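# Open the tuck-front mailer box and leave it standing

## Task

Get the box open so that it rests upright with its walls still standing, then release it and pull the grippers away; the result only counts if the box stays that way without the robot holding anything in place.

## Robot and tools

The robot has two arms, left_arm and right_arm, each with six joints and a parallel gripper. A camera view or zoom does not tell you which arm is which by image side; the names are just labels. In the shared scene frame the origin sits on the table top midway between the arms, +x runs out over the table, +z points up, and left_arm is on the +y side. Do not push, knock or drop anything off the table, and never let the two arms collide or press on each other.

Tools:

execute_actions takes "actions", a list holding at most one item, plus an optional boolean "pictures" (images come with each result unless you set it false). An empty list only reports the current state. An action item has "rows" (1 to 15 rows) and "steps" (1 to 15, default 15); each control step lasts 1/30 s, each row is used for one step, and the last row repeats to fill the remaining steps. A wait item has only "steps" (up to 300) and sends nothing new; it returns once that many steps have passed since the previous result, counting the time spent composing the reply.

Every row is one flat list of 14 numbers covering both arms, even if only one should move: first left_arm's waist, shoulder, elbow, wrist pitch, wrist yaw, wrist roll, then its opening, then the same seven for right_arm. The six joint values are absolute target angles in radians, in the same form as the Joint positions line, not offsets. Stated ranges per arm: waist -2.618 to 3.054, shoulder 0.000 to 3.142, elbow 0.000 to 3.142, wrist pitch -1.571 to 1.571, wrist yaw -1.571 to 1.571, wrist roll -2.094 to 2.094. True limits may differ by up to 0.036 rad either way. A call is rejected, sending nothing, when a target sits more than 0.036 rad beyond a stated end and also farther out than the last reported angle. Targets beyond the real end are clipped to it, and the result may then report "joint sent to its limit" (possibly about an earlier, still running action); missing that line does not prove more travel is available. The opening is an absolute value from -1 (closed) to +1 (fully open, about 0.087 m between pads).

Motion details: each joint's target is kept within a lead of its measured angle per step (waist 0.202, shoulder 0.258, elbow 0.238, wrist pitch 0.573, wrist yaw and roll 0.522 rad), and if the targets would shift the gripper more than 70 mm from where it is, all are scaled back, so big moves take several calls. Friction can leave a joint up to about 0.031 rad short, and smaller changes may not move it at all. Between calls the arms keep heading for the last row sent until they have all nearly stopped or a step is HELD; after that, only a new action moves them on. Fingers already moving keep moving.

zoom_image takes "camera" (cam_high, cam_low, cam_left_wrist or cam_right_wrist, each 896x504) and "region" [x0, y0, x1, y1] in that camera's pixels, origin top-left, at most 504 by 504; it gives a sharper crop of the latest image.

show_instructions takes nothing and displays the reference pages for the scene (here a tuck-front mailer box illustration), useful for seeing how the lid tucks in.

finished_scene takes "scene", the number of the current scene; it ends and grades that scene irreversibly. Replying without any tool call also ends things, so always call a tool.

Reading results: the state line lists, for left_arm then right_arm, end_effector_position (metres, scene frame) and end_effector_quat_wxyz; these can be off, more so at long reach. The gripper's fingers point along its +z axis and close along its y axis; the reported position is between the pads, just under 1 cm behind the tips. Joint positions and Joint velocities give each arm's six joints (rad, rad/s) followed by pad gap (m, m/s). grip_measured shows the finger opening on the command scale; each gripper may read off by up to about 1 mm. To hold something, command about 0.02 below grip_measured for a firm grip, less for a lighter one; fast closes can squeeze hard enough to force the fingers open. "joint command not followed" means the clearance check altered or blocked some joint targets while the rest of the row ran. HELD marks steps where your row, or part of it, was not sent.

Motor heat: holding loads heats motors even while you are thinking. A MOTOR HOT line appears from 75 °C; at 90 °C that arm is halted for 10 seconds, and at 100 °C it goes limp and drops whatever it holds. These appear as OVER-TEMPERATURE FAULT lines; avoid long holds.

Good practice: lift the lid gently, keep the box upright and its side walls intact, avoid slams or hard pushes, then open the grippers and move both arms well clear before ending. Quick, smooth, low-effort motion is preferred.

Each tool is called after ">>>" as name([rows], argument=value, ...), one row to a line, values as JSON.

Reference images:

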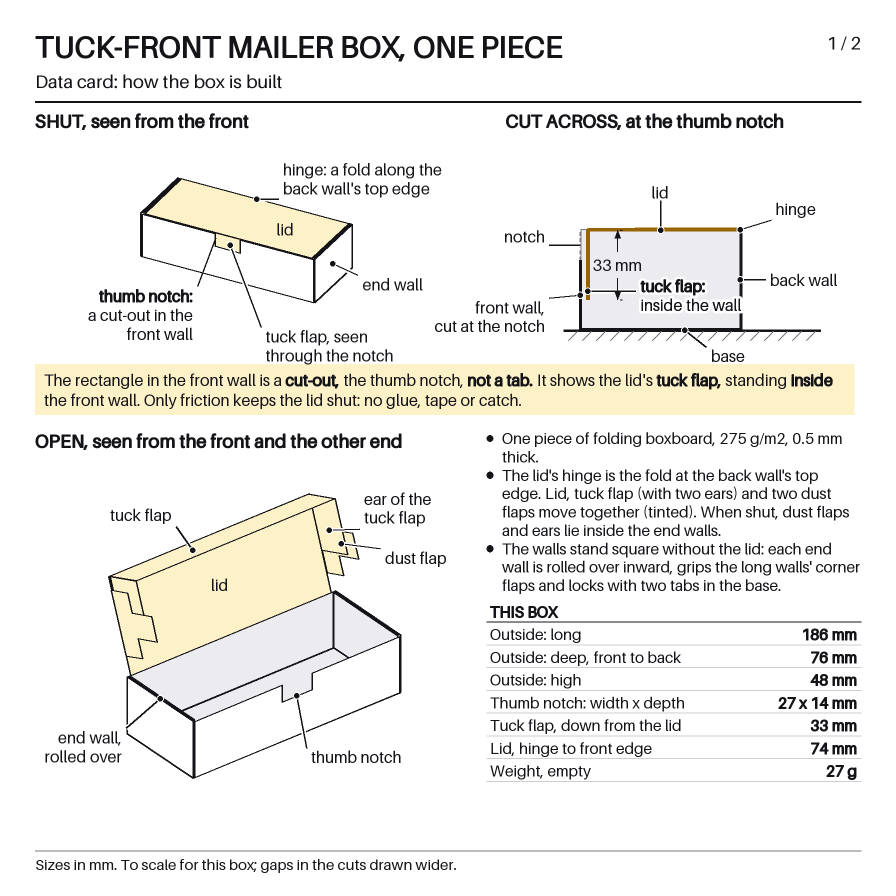

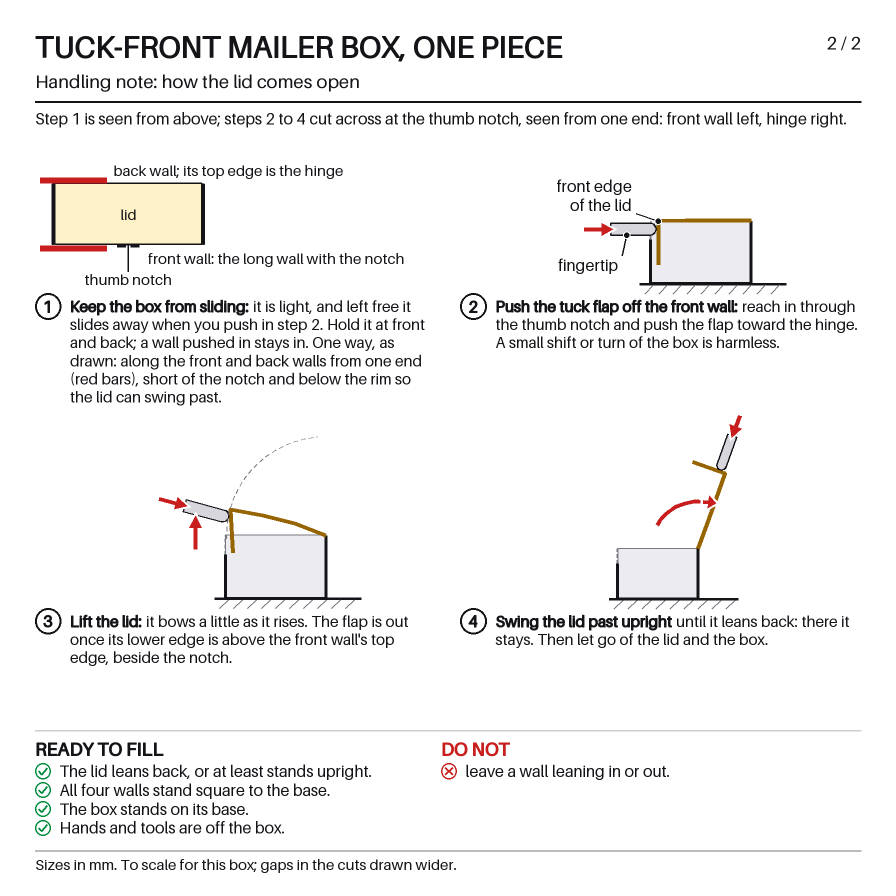

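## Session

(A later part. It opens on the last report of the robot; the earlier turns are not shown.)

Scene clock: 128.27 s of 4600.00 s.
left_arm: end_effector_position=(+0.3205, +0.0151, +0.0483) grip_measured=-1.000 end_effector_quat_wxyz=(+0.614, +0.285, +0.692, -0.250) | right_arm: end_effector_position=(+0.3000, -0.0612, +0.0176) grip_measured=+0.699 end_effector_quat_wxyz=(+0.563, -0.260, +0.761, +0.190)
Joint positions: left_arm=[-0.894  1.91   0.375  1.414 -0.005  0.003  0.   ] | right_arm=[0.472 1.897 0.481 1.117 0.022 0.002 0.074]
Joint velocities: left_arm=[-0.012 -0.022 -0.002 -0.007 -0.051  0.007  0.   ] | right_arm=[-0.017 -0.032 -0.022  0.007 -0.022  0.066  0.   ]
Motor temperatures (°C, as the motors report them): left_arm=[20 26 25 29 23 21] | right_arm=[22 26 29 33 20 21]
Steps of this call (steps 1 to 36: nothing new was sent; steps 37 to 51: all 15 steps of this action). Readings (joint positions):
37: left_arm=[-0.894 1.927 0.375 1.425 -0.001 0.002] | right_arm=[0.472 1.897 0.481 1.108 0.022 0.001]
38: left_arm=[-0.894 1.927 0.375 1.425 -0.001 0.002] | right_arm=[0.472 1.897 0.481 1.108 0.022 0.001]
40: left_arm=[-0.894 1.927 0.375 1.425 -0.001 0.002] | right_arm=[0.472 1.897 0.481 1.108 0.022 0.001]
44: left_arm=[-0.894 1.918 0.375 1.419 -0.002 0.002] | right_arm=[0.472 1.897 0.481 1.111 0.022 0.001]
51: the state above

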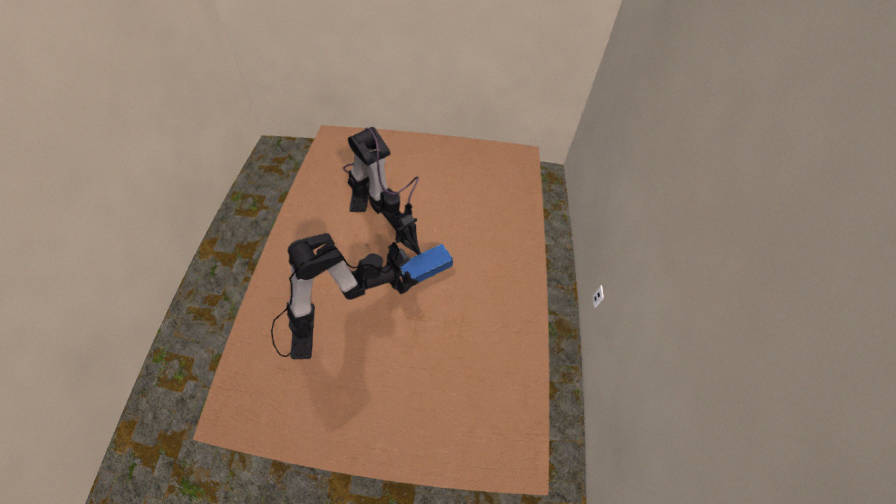

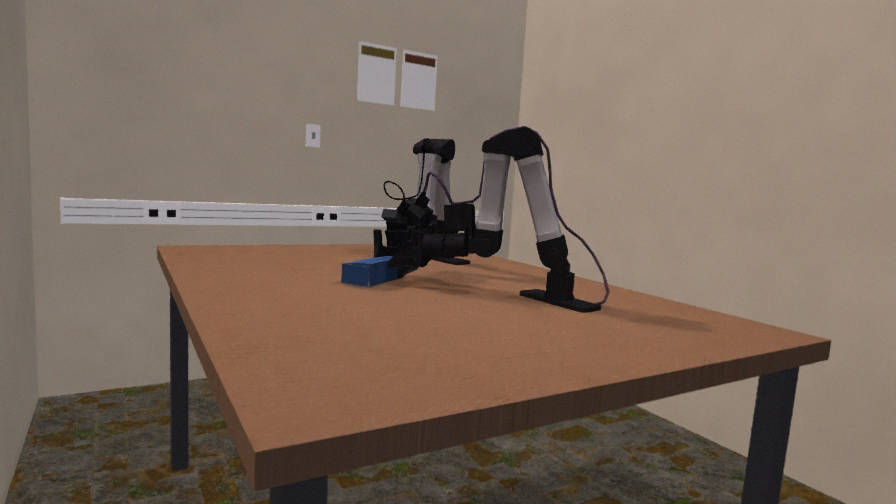

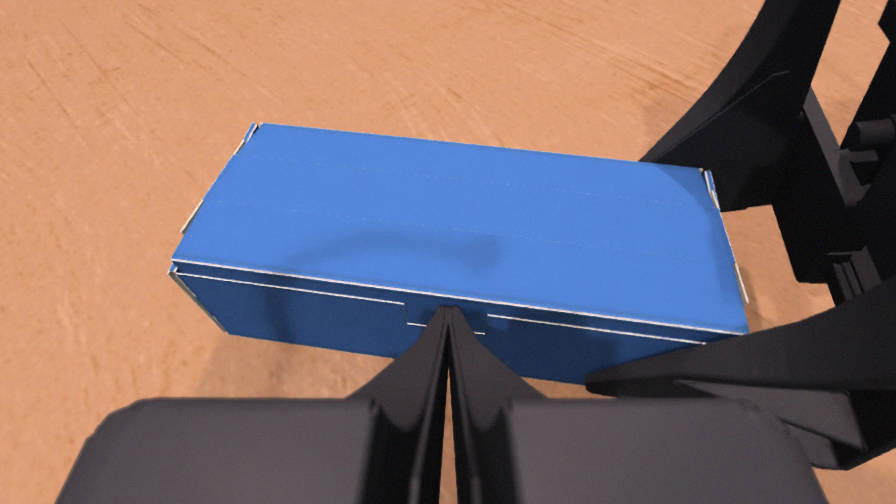

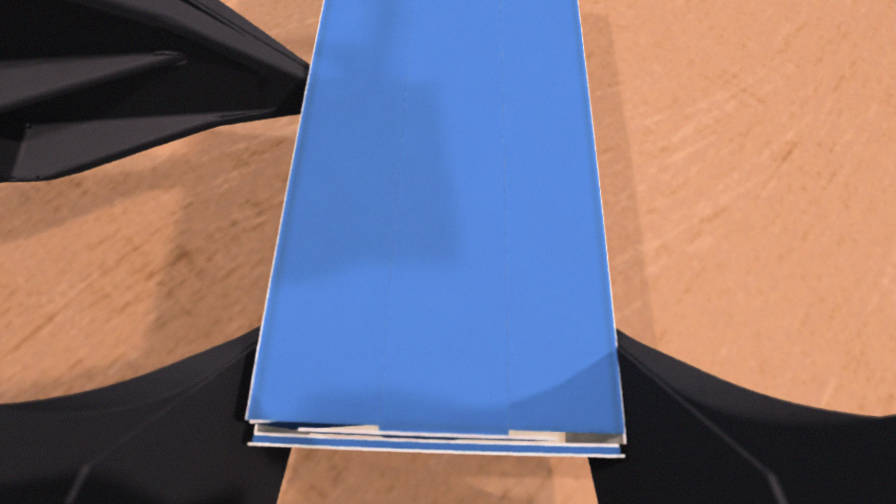

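>>> execute_actions([
  {"rows":[[-0.905,1.884,0.407,1.47,0,0.01,-1,0.488,1.915,0.50,1.08,-0.06,0,0.695],[-0.905,1.884,0.407,1.47,0,0.01,-1,0.488,1.915,0.50,1.075,-0.06,0,0.695],[-0.905,1.883,0.407,1.47,0,0.01,-1,0.488,1.915,0.50,1.07,-0.06,0,0.695],[-0.905,1.882,0.407,1.475,0,0.01,-1,0.488,1.915,0.50,1.065,-0.06,0,0.695],[-0.905,1.881,0.407,1.475,0,0.01,-1,0.488,1.915,0.50,1.06,-0.06,0,0.695],[-0.905,1.88,0.407,1.48,0,0.01,-1,0.488,1.915,0.50,1.055,-0.06,0,0.695],[-0.905,1.879,0.407,1.48,0,0.01,-1,0.488,1.915,0.50,1.05,-0.06,0,0.695],[-0.905,1.878,0.407,1.48,0,0.01,-1,0.488,1.915,0.50,1.05,-0.06,0,0.695]],"steps":15},
])

Scene clock: 130.20 s of 4600.00 s.
left_arm: end_effector_position=(+0.3204, +0.0151, +0.0481) grip_measured=-1.000 end_effector_quat_wxyz=(+0.614, +0.285, +0.693, -0.250) | right_arm: end_effector_position=(+0.2998, -0.0613, +0.0171) grip_measured=+0.699 end_effector_quat_wxyz=(+0.562, -0.259, +0.762, +0.190)
Joint positions: left_arm=[-0.894  1.91   0.375  1.413 -0.005  0.003  0.   ] | right_arm=[0.472 1.897 0.481 1.115 0.022 0.004 0.074]
Joint velocities: left_arm=[ 0.002  0.007 -0.012  0.007 -0.051 -0.022  0.   ] | right_arm=[-0.007  0.022 -0.002 -0.022 -0.051 -0.066  0.001]
Motor temperatures (°C, as the motors report them): left_arm=[20 26 25 30 23 21] | right_arm=[22 26 29 33 20 21]
Steps of this call (steps 1 to 15: the robot went on to your last target; steps 16 to 43: nothing new was sent; steps 44 to 58: all 15 steps of this action). Readings (joint positions):
44: left_arm=[-0.894 1.910 0.375 1.414 -0.005 0.003] | right_arm=[0.472 1.897 0.481 1.117 0.022 0.002]
45: left_arm=[-0.894 1.910 0.375 1.414 -0.005 0.003] | right_arm=[0.472 1.897 0.481 1.117 0.022 0.002]
47: left_arm=[-0.894 1.910 0.375 1.414 -0.005 0.003] | right_arm=[0.472 1.897 0.481 1.117 0.022 0.002]
51: left_arm=[-0.894 1.910 0.375 1.414 -0.005 0.003] | right_arm=[0.472 1.897 0.481 1.115 0.022 0.003]
58: the state above

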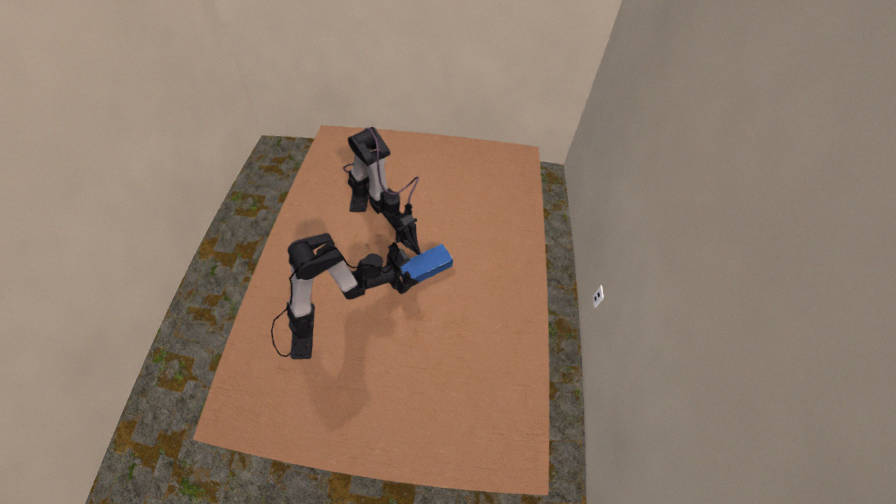

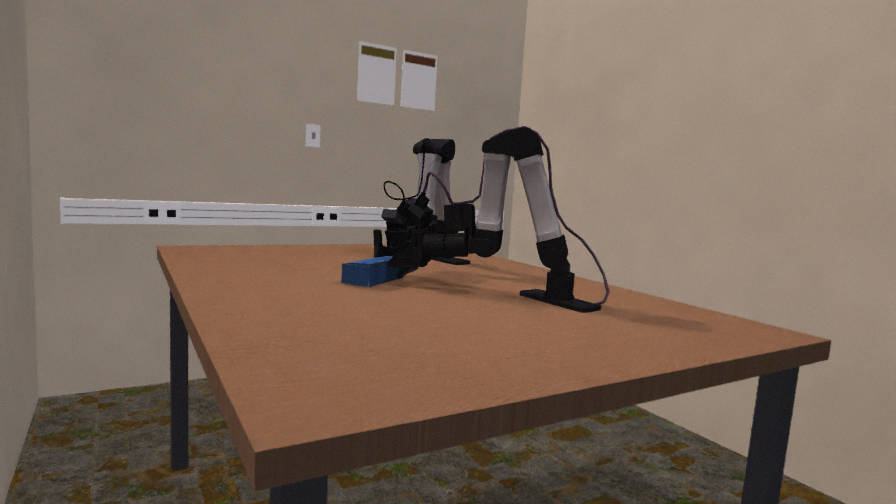

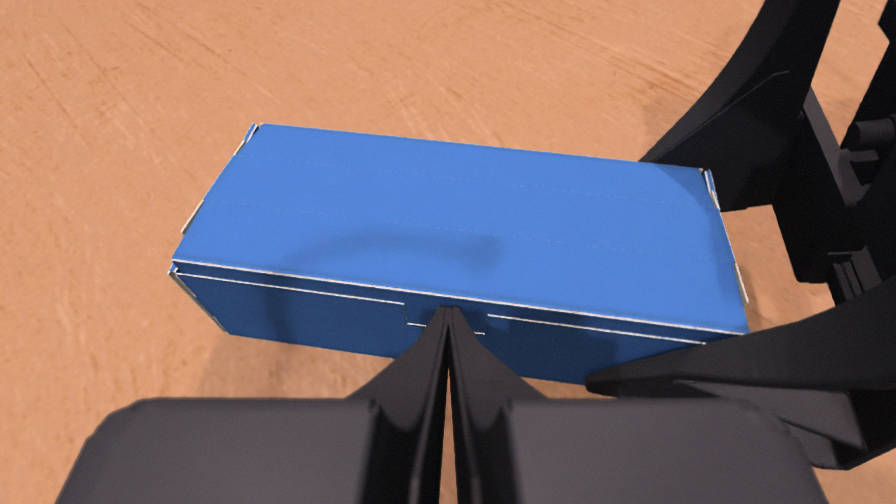

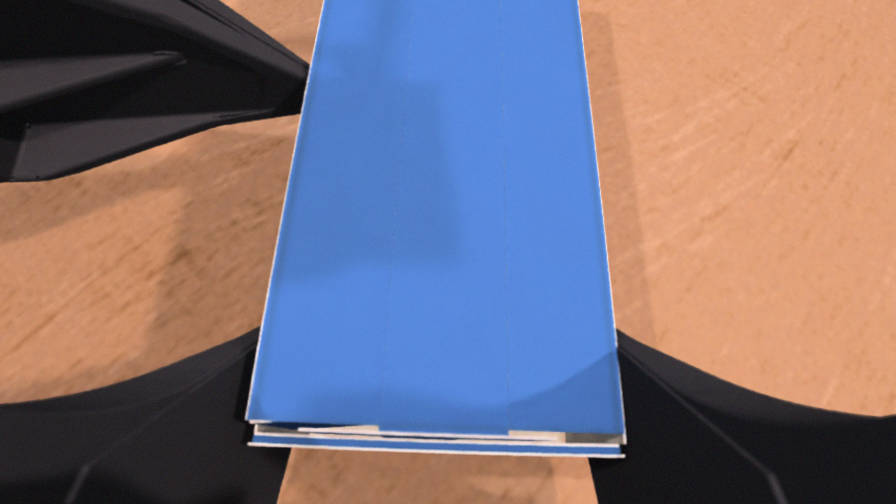

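>>> zoom_image(camera="cam_left_wrist", region=[150, 200, 650, 400])

>>> zoom_image(camera="cam_low", region=[300, 200, 500, 310])

Region (150, 200, 650, 400) of cam_left_wrist's 896x504 image, scaled by 1.008, with more detail than that image has; it fills the top 202 rows of this view, and the rest is white.

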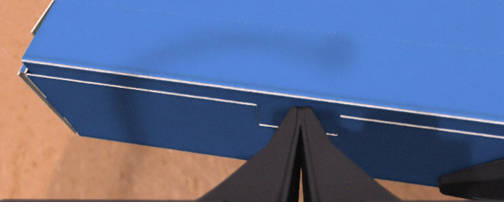

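Region (300, 200, 500, 310) of cam_low's 896x504 image, scaled by 2.520, with more detail than that image has; it fills the top 277 rows of this view, and the rest is white.

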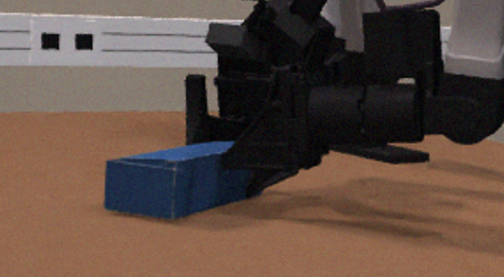

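>>> execute_actions([
  {"rows":[[-0.905,1.885,0.40,1.47,0,0.01,-1,0.486,1.915,0.50,1.06,-0.05,0,0.695],[-0.905,1.885,0.39,1.46,0,0.01,-1,0.484,1.915,0.50,1.065,-0.04,0,0.695],[-0.905,1.885,0.38,1.45,0,0.01,-1,0.482,1.915,0.50,1.07,-0.03,0,0.695],[-0.905,1.885,0.37,1.44,0,0.01,-1,0.48,1.915,0.50,1.075,-0.02,0,0.695],[-0.905,1.885,0.36,1.435,0,0.01,-1,0.478,1.915,0.50,1.08,-0.01,0,0.695],[-0.905,1.885,0.355,1.43,0,0.01,-1,0.476,1.915,0.50,1.085,0.0,0,0.695],[-0.905,1.885,0.35,1.43,0,0.01,-1,0.475,1.915,0.50,1.09,0.01,0,0.695],[-0.905,1.885,0.345,1.43,0,0.01,-1,0.475,1.915,0.50,1.09,0.015,0,0.695],[-0.905,1.885,0.34,1.43,0,0.01,-1,0.475,1.915,0.50,1.09,0.015,0,0.695]],"steps":15},
])

Scene clock: 137.50 s of 4600.00 s.
left_arm: end_effector_position=(+0.3181, +0.0174, +0.0516) grip_measured=-1.000 end_effector_quat_wxyz=(+0.618, +0.283, +0.689, -0.251) | right_arm: end_effector_position=(+0.2993, -0.0623, +0.0152) grip_measured=+0.699 end_effector_quat_wxyz=(+0.559, -0.260, +0.765, +0.187)
Joint positions: left_arm=[-0.894  1.897  0.359  1.426 -0.005  0.003  0.   ] | right_arm=[0.472 1.897 0.481 1.106 0.024 0.004 0.074]
Joint velocities: left_arm=[ 0.007 -0.012 -0.027 -0.051  0.037  0.007  0.   ] | right_arm=[ 0.002 -0.002 -0.012 -0.037 -0.037 -0.066 -0.   ]
Motor temperatures (°C, as the motors report them): left_arm=[20 26 25 31 23 21] | right_arm=[22 26 29 32 20 21]
Steps of this call (steps 1 to 15: the robot went on to your last target; steps 16 to 90: nothing new was sent; then 3.80 s passed at rest; steps 91 to 105: all 15 steps of this action). Readings (joint positions):
91: left_arm=[-0.894 1.910 0.375 1.413 -0.005 0.003] | right_arm=[0.472 1.897 0.481 1.115 0.022 0.004]
92: left_arm=[-0.894 1.910 0.375 1.412 -0.005 0.003] | right_arm=[0.472 1.897 0.481 1.115 0.022 0.004]
94: left_arm=[-0.894 1.910 0.375 1.409 -0.005 0.003] | right_arm=[0.472 1.897 0.481 1.115 0.024 0.004]
98: left_arm=[-0.894 1.904 0.367 1.412 -0.005 0.003] | right_arm=[0.472 1.897 0.481 1.109 0.024 0.004]
105: the state above

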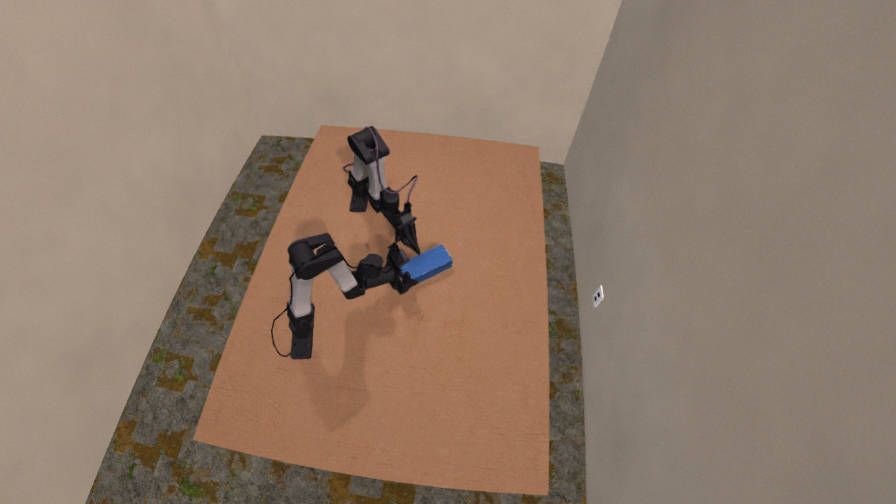

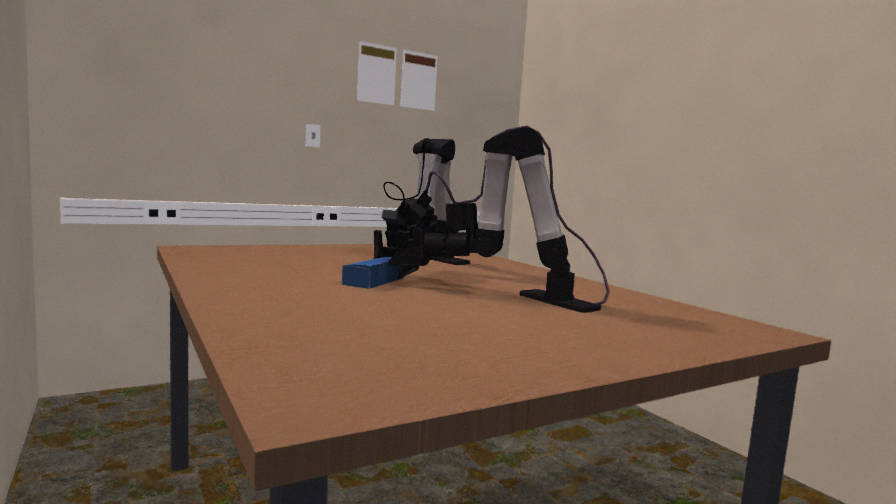

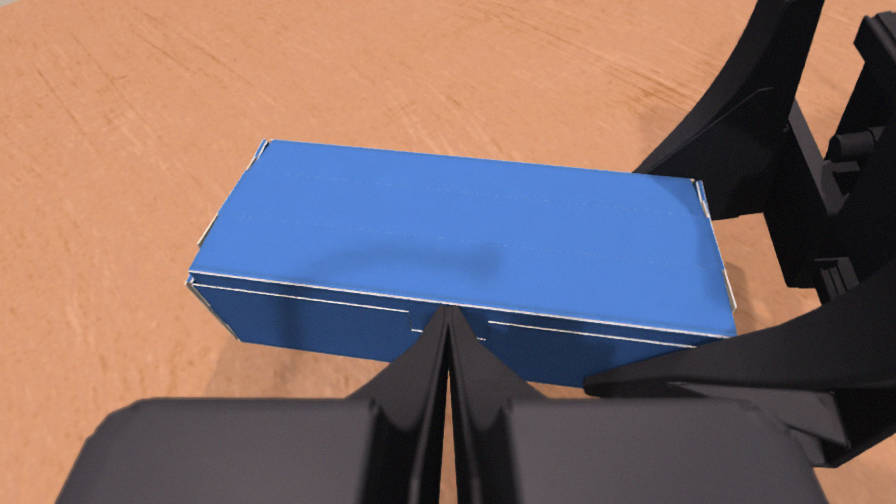

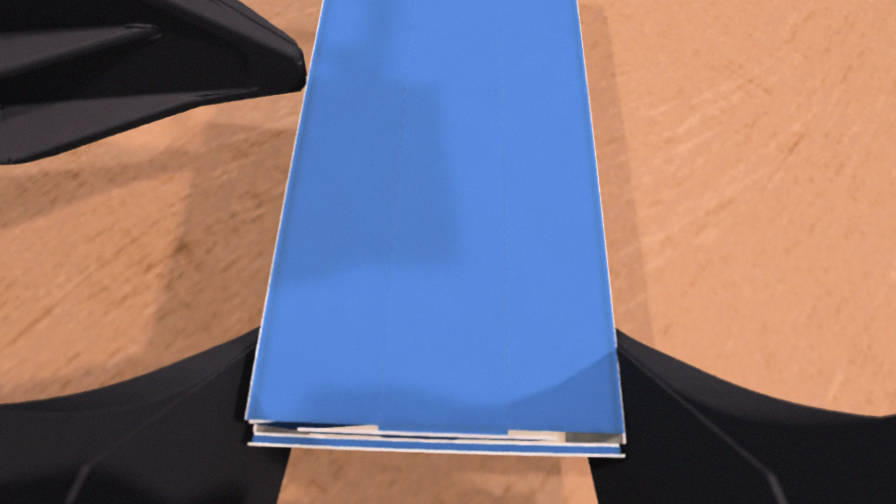

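>>> execute_actions([
  {"rows":[[-0.905,1.90,0.34,1.43,0,0.01,-1,0.475,1.915,0.50,1.09,0.015,0,0.695],[-0.905,1.915,0.34,1.43,0,0.01,-1,0.475,1.915,0.50,1.09,0.015,0,0.695],[-0.905,1.925,0.34,1.43,0,0.01,-1,0.475,1.915,0.50,1.09,0.015,0,0.695],[-0.905,1.932,0.34,1.43,0,0.01,-1,0.475,1.915,0.50,1.09,0.015,0,0.695],[-0.905,1.939,0.34,1.43,0,0.01,-1,0.475,1.915,0.50,1.09,0.015,0,0.695],[-0.905,1.946,0.34,1.43,0,0.01,-1,0.475,1.915,0.50,1.09,0.015,0,0.695],[-0.905,1.952,0.34,1.43,0,0.01,-1,0.475,1.915,0.50,1.09,0.015,0,0.695],[-0.905,1.956,0.34,1.43,0,0.01,-1,0.475,1.915,0.50,1.09,0.015,0,0.695]],"steps":15},
], pictures=false)

Scene clock: 139.70 s of 4600.00 s.
left_arm: end_effector_position=(+0.3165, +0.0190, +0.0375) grip_measured=-1.000 end_effector_quat_wxyz=(+0.606, +0.288, +0.699, -0.247) | right_arm: end_effector_position=(+0.2993, -0.0623, +0.0152) grip_measured=+0.699 end_effector_quat_wxyz=(+0.559, -0.260, +0.765, +0.187)
Joint positions: left_arm=[-0.894  1.937  0.359  1.434 -0.005  0.003  0.   ] | right_arm=[0.472 1.897 0.481 1.106 0.024 0.004 0.074]
Joint velocities: left_arm=[-0.012 -0.007 -0.002 -0.022 -0.007  0.007  0.   ] | right_arm=[ 0.012 -0.012 -0.017 -0.022 -0.11  -0.022 -0.   ]
Motor temperatures (°C, as the motors report them): left_arm=[20 26 25 31 23 21] | right_arm=[22 26 29 32 20 21]
Steps of this call (steps 1 to 15: the robot went on to your last target; steps 16 to 51: nothing new was sent; steps 52 to 66: all 15 steps of this action). Readings (joint positions):
52: left_arm=[-0.894 1.897 0.359 1.428 -0.005 0.003] | right_arm=[0.472 1.897 0.481 1.106 0.024 0.004]
53: left_arm=[-0.894 1.897 0.359 1.428 -0.005 0.003] | right_arm=[0.472 1.897 0.481 1.106 0.024 0.004]
55: left_arm=[-0.894 1.898 0.359 1.429 -0.005 0.003] | right_arm=[0.472 1.897 0.481 1.106 0.024 0.004]
59: left_arm=[-0.894 1.923 0.359 1.434 -0.005 0.003] | right_arm=[0.472 1.897 0.481 1.106 0.024 0.004]
66: the state above

>>> execute_actions([
  {"rows":[[-0.905,1.956,0.365,1.435,0,0.01,-1,0.475,1.915,0.50,1.09,0.015,0,0.695],[-0.905,1.957,0.374,1.435,0,0.01,-1,0.475,1.915,0.50,1.09,0.015,0,0.695],[-0.905,1.958,0.378,1.435,0,0.01,-1,0.475,1.915,0.50,1.09,0.015,0,0.695],[-0.905,1.960,0.381,1.435,0,0.01,-1,0.475,1.915,0.50,1.09,0.015,0,0.695],[-0.905,1.962,0.384,1.435,0,0.01,-1,0.475,1.915,0.50,1.09,0.015,0,0.695],[-0.905,1.964,0.387,1.435,0,0.01,-1,0.475,1.915,0.50,1.09,0.015,0,0.695],[-0.905,1.966,0.390,1.435,0,0.01,-1,0.475,1.915,0.50,1.09,0.015,0,0.695],[-0.905,1.967,0.393,1.435,0,0.01,-1,0.475,1.915,0.50,1.09,0.015,0,0.695]],"steps":15},
])

Scene clock: 141.47 s of 4600.00 s.
left_arm: end_effector_position=(+0.3197, +0.0159, +0.0388) grip_measured=-1.000 end_effector_quat_wxyz=(+0.609, +0.287, +0.697, -0.248) | right_arm: end_effector_position=(+0.2995, -0.0626, +0.0152) grip_measured=+0.699 end_effector_quat_wxyz=(+0.560, -0.259, +0.765, +0.187)
Joint positions: left_arm=[-0.894  1.946  0.375  1.435 -0.005  0.003  0.   ] | right_arm=[0.472 1.897 0.481 1.106 0.026 0.004 0.074]
Joint velocities: left_arm=[-0.012 -0.012  0.007  0.051  0.037  0.007  0.   ] | right_arm=[-0.017  0.017  0.002 -0.037 -0.081  0.022  0.001]
Motor temperatures (°C, as the motors report them): left_arm=[20 26 25 31 23 21] | right_arm=[22 26 29 32 20 21]
Steps of this call (steps 1 to 15: the robot went on to your last target; steps 16 to 38: nothing new was sent; steps 39 to 53: all 15 steps of this action). Readings (joint positions):
39: left_arm=[-0.894 1.937 0.359 1.434 -0.005 0.003] | right_arm=[0.472 1.897 0.481 1.106 0.024 0.004]
40: left_arm=[-0.894 1.937 0.359 1.434 -0.005 0.003] | right_arm=[0.472 1.897 0.481 1.106 0.024 0.004]
42: left_arm=[-0.894 1.937 0.359 1.434 -0.005 0.003] | right_arm=[0.472 1.897 0.481 1.106 0.024 0.004]
46: left_arm=[-0.894 1.942 0.372 1.435 -0.005 0.003] | right_arm=[0.472 1.897 0.481 1.106 0.024 0.004]
53: the state above

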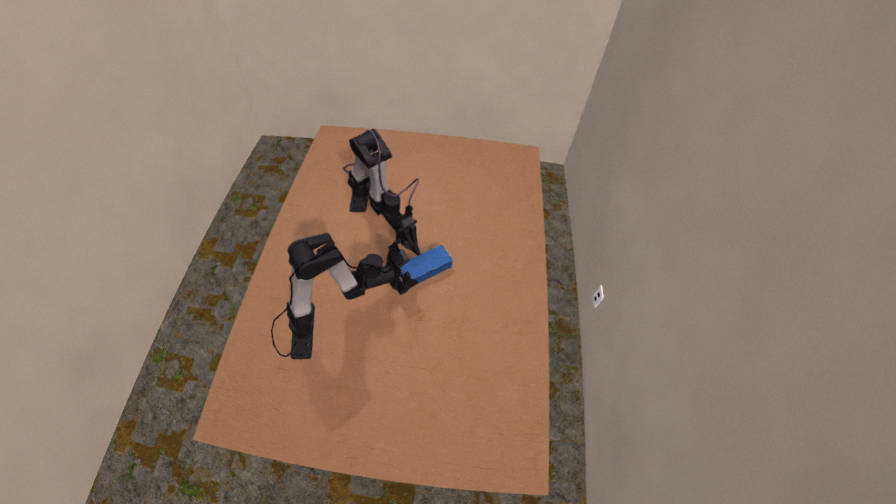

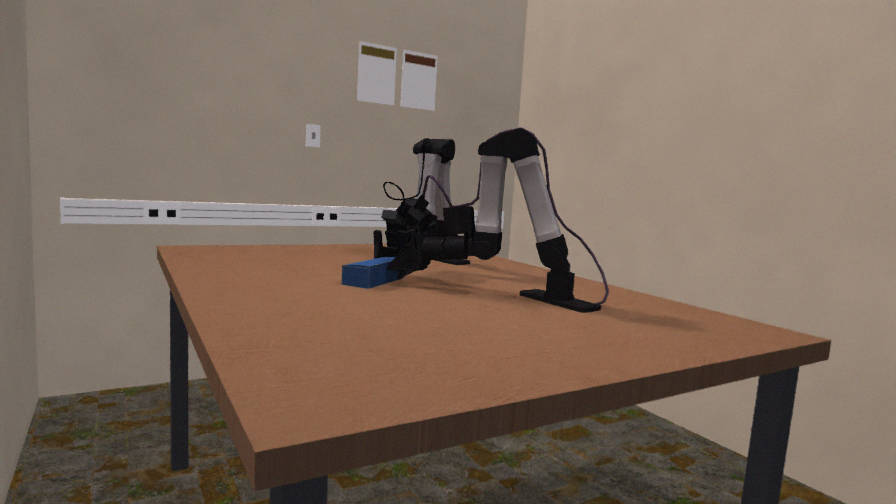

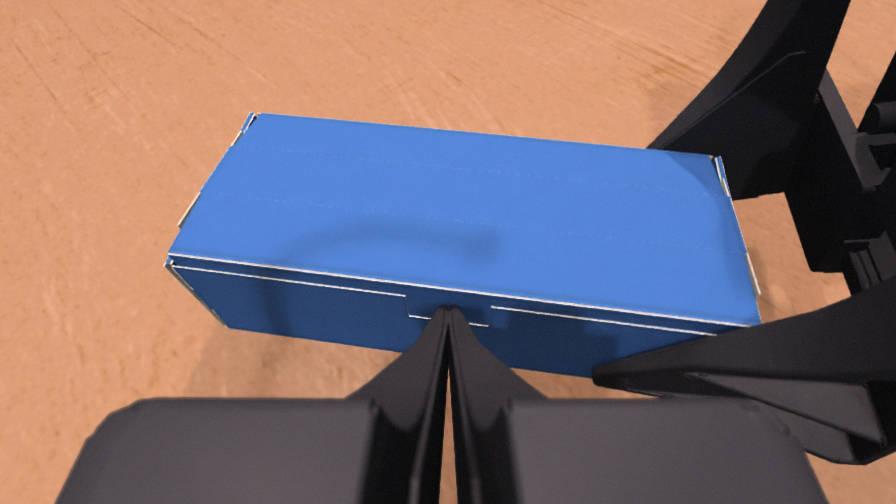

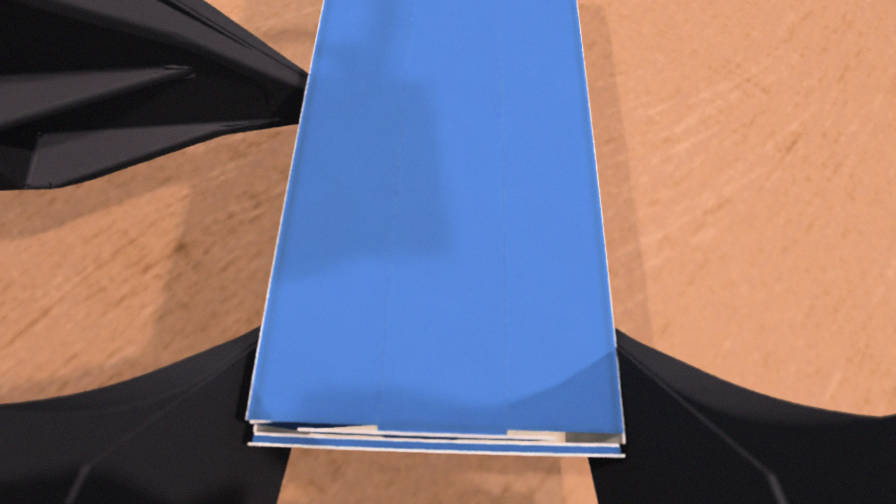

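Contact. Now apply push with bias and set q2 cmd to neutral.

>>> execute_actions([
  {"rows":[[-0.905,1.96,0.395,1.44,0,0.01,-1,0.477,1.915,0.50,1.085,0.0,0,0.695],[-0.905,1.955,0.398,1.445,0,0.01,-1,0.479,1.915,0.50,1.08,-0.015,0,0.695],[-0.905,1.95,0.401,1.45,0,0.01,-1,0.481,1.915,0.50,1.075,-0.03,0,0.695],[-0.905,1.946,0.404,1.455,0,0.01,-1,0.483,1.915,0.50,1.07,-0.04,0,0.695],[-0.905,1.942,0.407,1.46,0,0.01,-1,0.485,1.915,0.50,1.065,-0.05,0,0.695],[-0.905,1.938,0.410,1.465,0,0.01,-1,0.487,1.915,0.50,1.06,-0.06,0,0.695],[-0.905,1.935,0.412,1.47,0,0.01,-1,0.488,1.915,0.50,1.06,-0.07,0,0.695]],"steps":15},
])

Scene clock: 142.97 s of 4600.00 s.
left_arm: end_effector_position=(+0.3206, +0.0150, +0.0401) grip_measured=-1.000 end_effector_quat_wxyz=(+0.610, +0.286, +0.696, -0.248) | right_arm: end_effector_position=(+0.2990, -0.0623, +0.0149) grip_measured=+0.699 end_effector_quat_wxyz=(+0.559, -0.260, +0.765, +0.188)
Joint positions: left_arm=[-0.894  1.946  0.379  1.435 -0.005  0.003  0.   ] | right_arm=[0.472 1.897 0.481 1.105 0.023 0.004 0.074]
Joint velocities: left_arm=[-0.012 -0.012  0.002 -0.037 -0.066 -0.095  0.   ] | right_arm=[-0.007  0.007 -0.017  0.081  0.022  0.022  0.   ]
Motor temperatures (°C, as the motors report them): left_arm=[20 26 25 31 23 21] | right_arm=[22 27 29 32 20 21]
Steps of this call (steps 1 to 15: the robot went on to your last target; steps 16 to 30: nothing new was sent; steps 31 to 45: all 15 steps of this action). Readings (joint positions):
31: left_arm=[-0.894 1.946 0.375 1.435 -0.005 0.003] | right_arm=[0.472 1.897 0.481 1.106 0.026 0.004]
32: left_arm=[-0.894 1.946 0.375 1.435 -0.005 0.003] | right_arm=[0.472 1.897 0.481 1.106 0.026 0.004]
34: left_arm=[-0.894 1.946 0.375 1.436 -0.005 0.003] | right_arm=[0.472 1.897 0.481 1.105 0.024 0.004]
38: left_arm=[-0.894 1.946 0.379 1.435 -0.005 0.003] | right_arm=[0.472 1.897 0.481 1.105 0.023 0.004]
45: the state above

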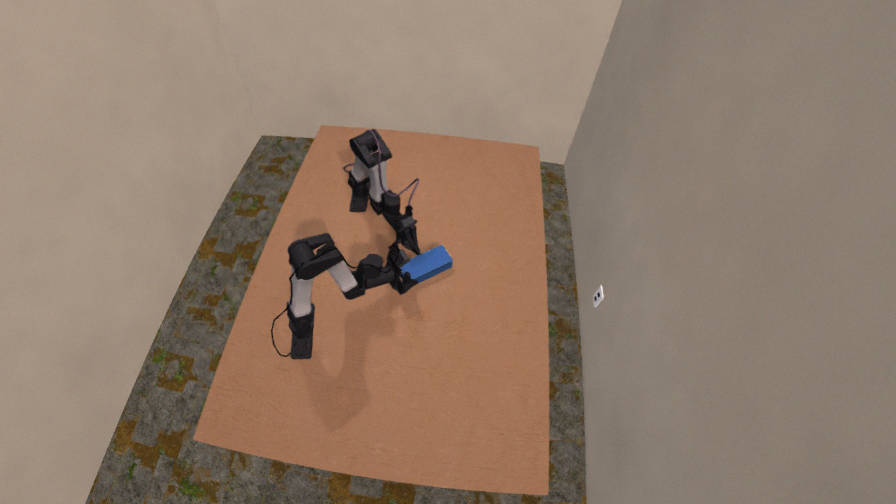

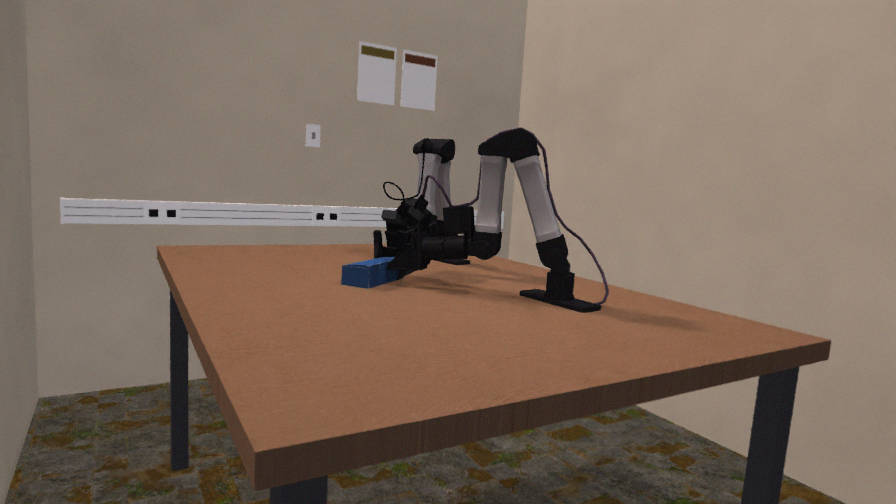

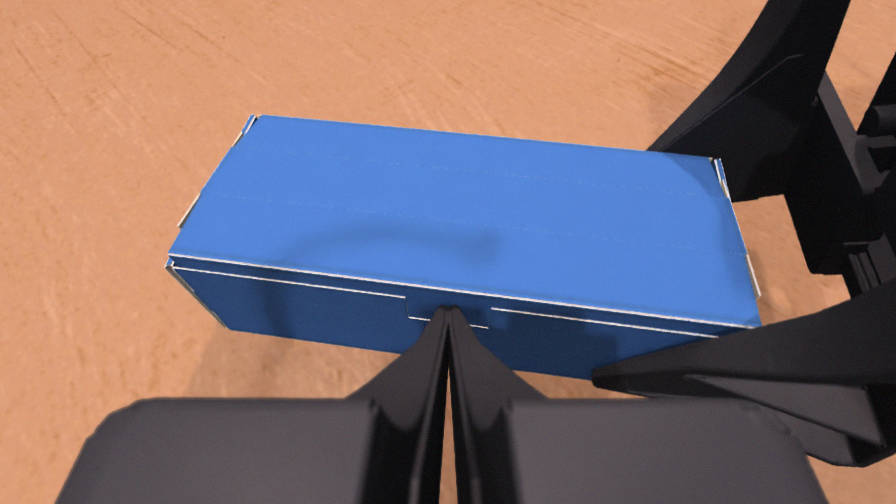

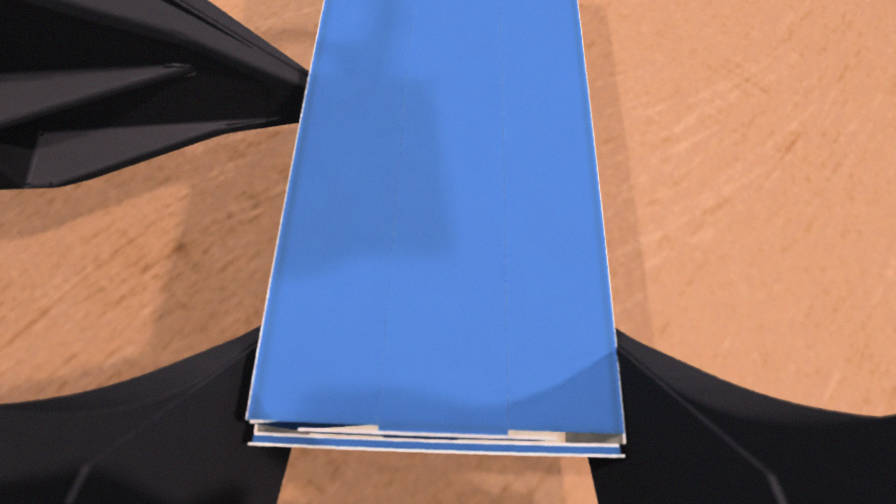

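The lid bows now. Lift.

>>> execute_actions([
  {"rows":[[-0.905,1.93,0.412,1.47,0,0.01,-1,0.488,1.915,0.50,1.06,-0.07,0,0.695],[-0.905,1.926,0.412,1.47,0,0.01,-1,0.488,1.915,0.50,1.06,-0.07,0,0.695],[-0.905,1.923,0.412,1.47,0,0.01,-1,0.488,1.915,0.50,1.06,-0.07,0,0.695],[-0.905,1.920,0.412,1.47,0,0.01,-1,0.488,1.915,0.50,1.06,-0.07,0,0.695],[-0.905,1.917,0.412,1.47,0,0.01,-1,0.488,1.915,0.50,1.06,-0.07,0,0.695],[-0.905,1.914,0.412,1.47,0,0.01,-1,0.488,1.915,0.50,1.06,-0.07,0,0.695],[-0.905,1.911,0.412,1.47,0,0.01,-1,0.488,1.915,0.50,1.06,-0.07,0,0.695],[-0.905,1.908,0.412,1.47,0,0.01,-1,0.488,1.915,0.50,1.06,-0.07,0,0.695],[-0.905,1.905,0.412,1.47,0,0.01,-1,0.488,1.915,0.50,1.06,-0.07,0,0.695],[-0.905,1.902,0.412,1.47,0,0.01,-1,0.488,1.915,0.50,1.06,-0.07,0,0.695],[-0.905,1.900,0.412,1.47,0,0.01,-1,0.488,1.915,0.50,1.06,-0.07,0,0.695]],"steps":15},
])

Scene clock: 144.97 s of 4600.00 s.
left_arm: end_effector_position=(+0.3203, +0.0153, +0.0418) grip_measured=-1.000 end_effector_quat_wxyz=(+0.609, +0.287, +0.697, -0.247) | right_arm: end_effector_position=(+0.2989, -0.0620, +0.0149) grip_measured=+0.699 end_effector_quat_wxyz=(+0.558, -0.260, +0.765, +0.188)
Joint positions: left_arm=[-0.894  1.928  0.379  1.412 -0.005  0.003  0.   ] | right_arm=[0.472 1.897 0.481 1.105 0.022 0.004 0.074]
Joint velocities: left_arm=[-0.007  0.002  0.002  0.066  0.051  0.022  0.   ] | right_arm=[ 0.017 -0.012 -0.007  0.022 -0.037  0.051 -0.   ]
Motor temperatures (°C, as the motors report them): left_arm=[20 26 25 31 23 21] | right_arm=[22 27 29 32 20 21]
Steps of this call (steps 1 to 15: the robot went on to your last target; steps 16 to 45: nothing new was sent; steps 46 to 60: all 15 steps of this action). Readings (joint positions):
46: left_arm=[-0.894 1.946 0.379 1.435 -0.005 0.003] | right_arm=[0.472 1.897 0.481 1.105 0.023 0.004]
47: left_arm=[-0.894 1.946 0.379 1.435 -0.005 0.003] | right_arm=[0.472 1.897 0.481 1.105 0.023 0.004]
49: left_arm=[-0.894 1.946 0.379 1.435 -0.005 0.003] | right_arm=[0.472 1.897 0.481 1.105 0.023 0.004]
53: left_arm=[-0.894 1.938 0.379 1.428 -0.005 0.003] | right_arm=[0.472 1.897 0.481 1.105 0.023 0.004]
60: the state above

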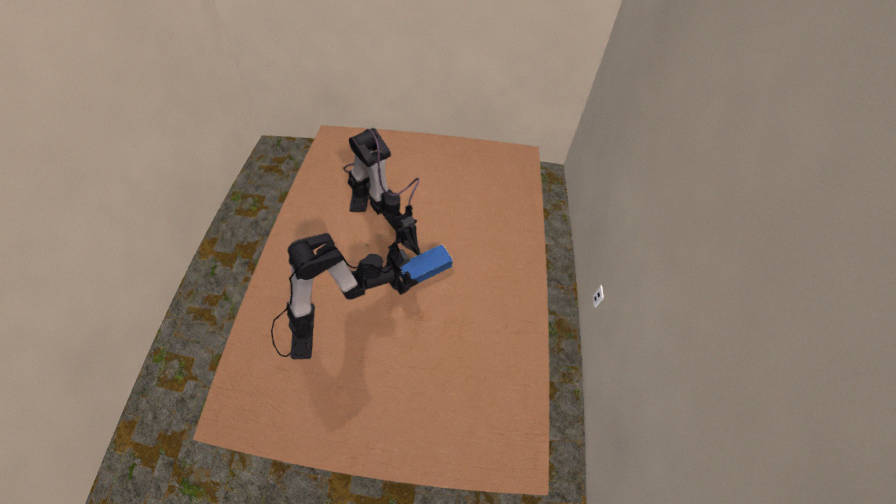

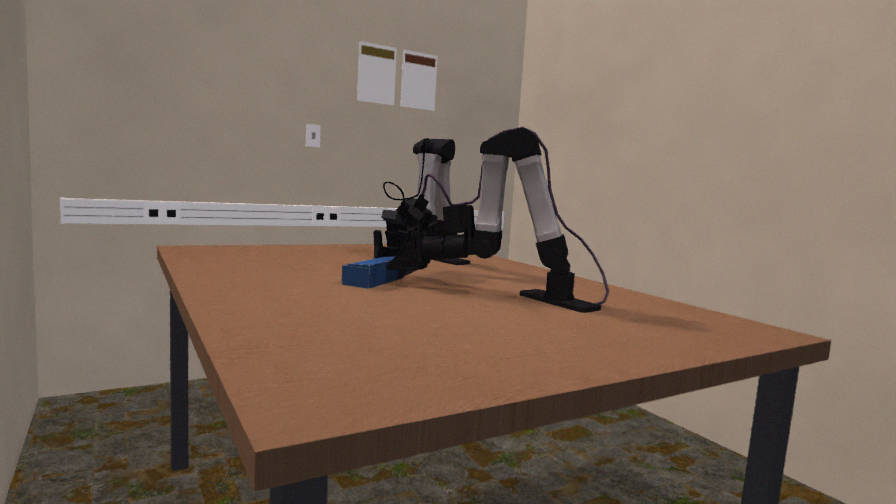

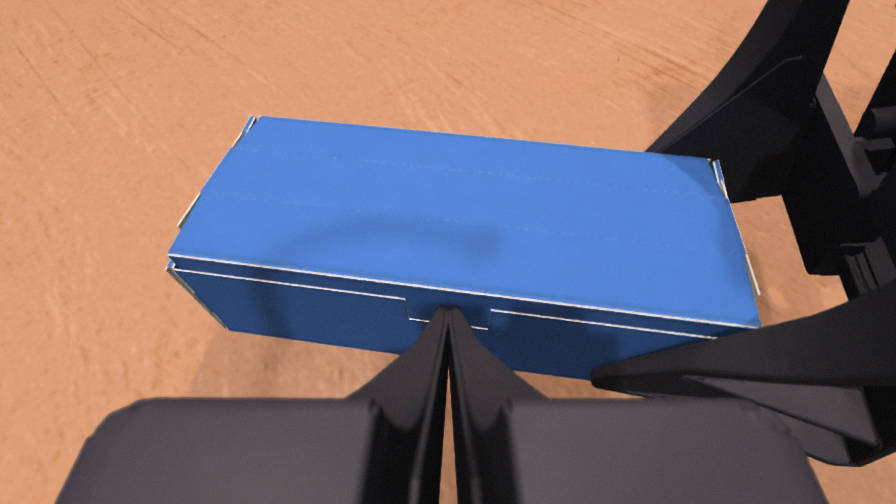

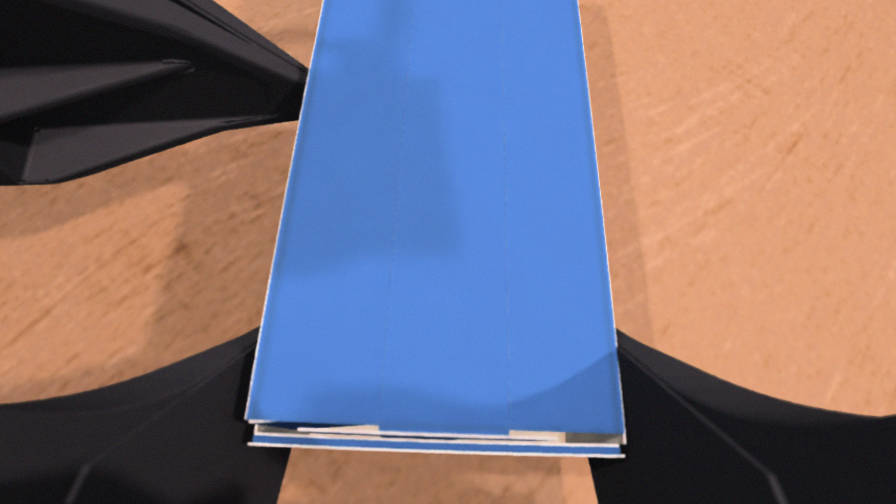

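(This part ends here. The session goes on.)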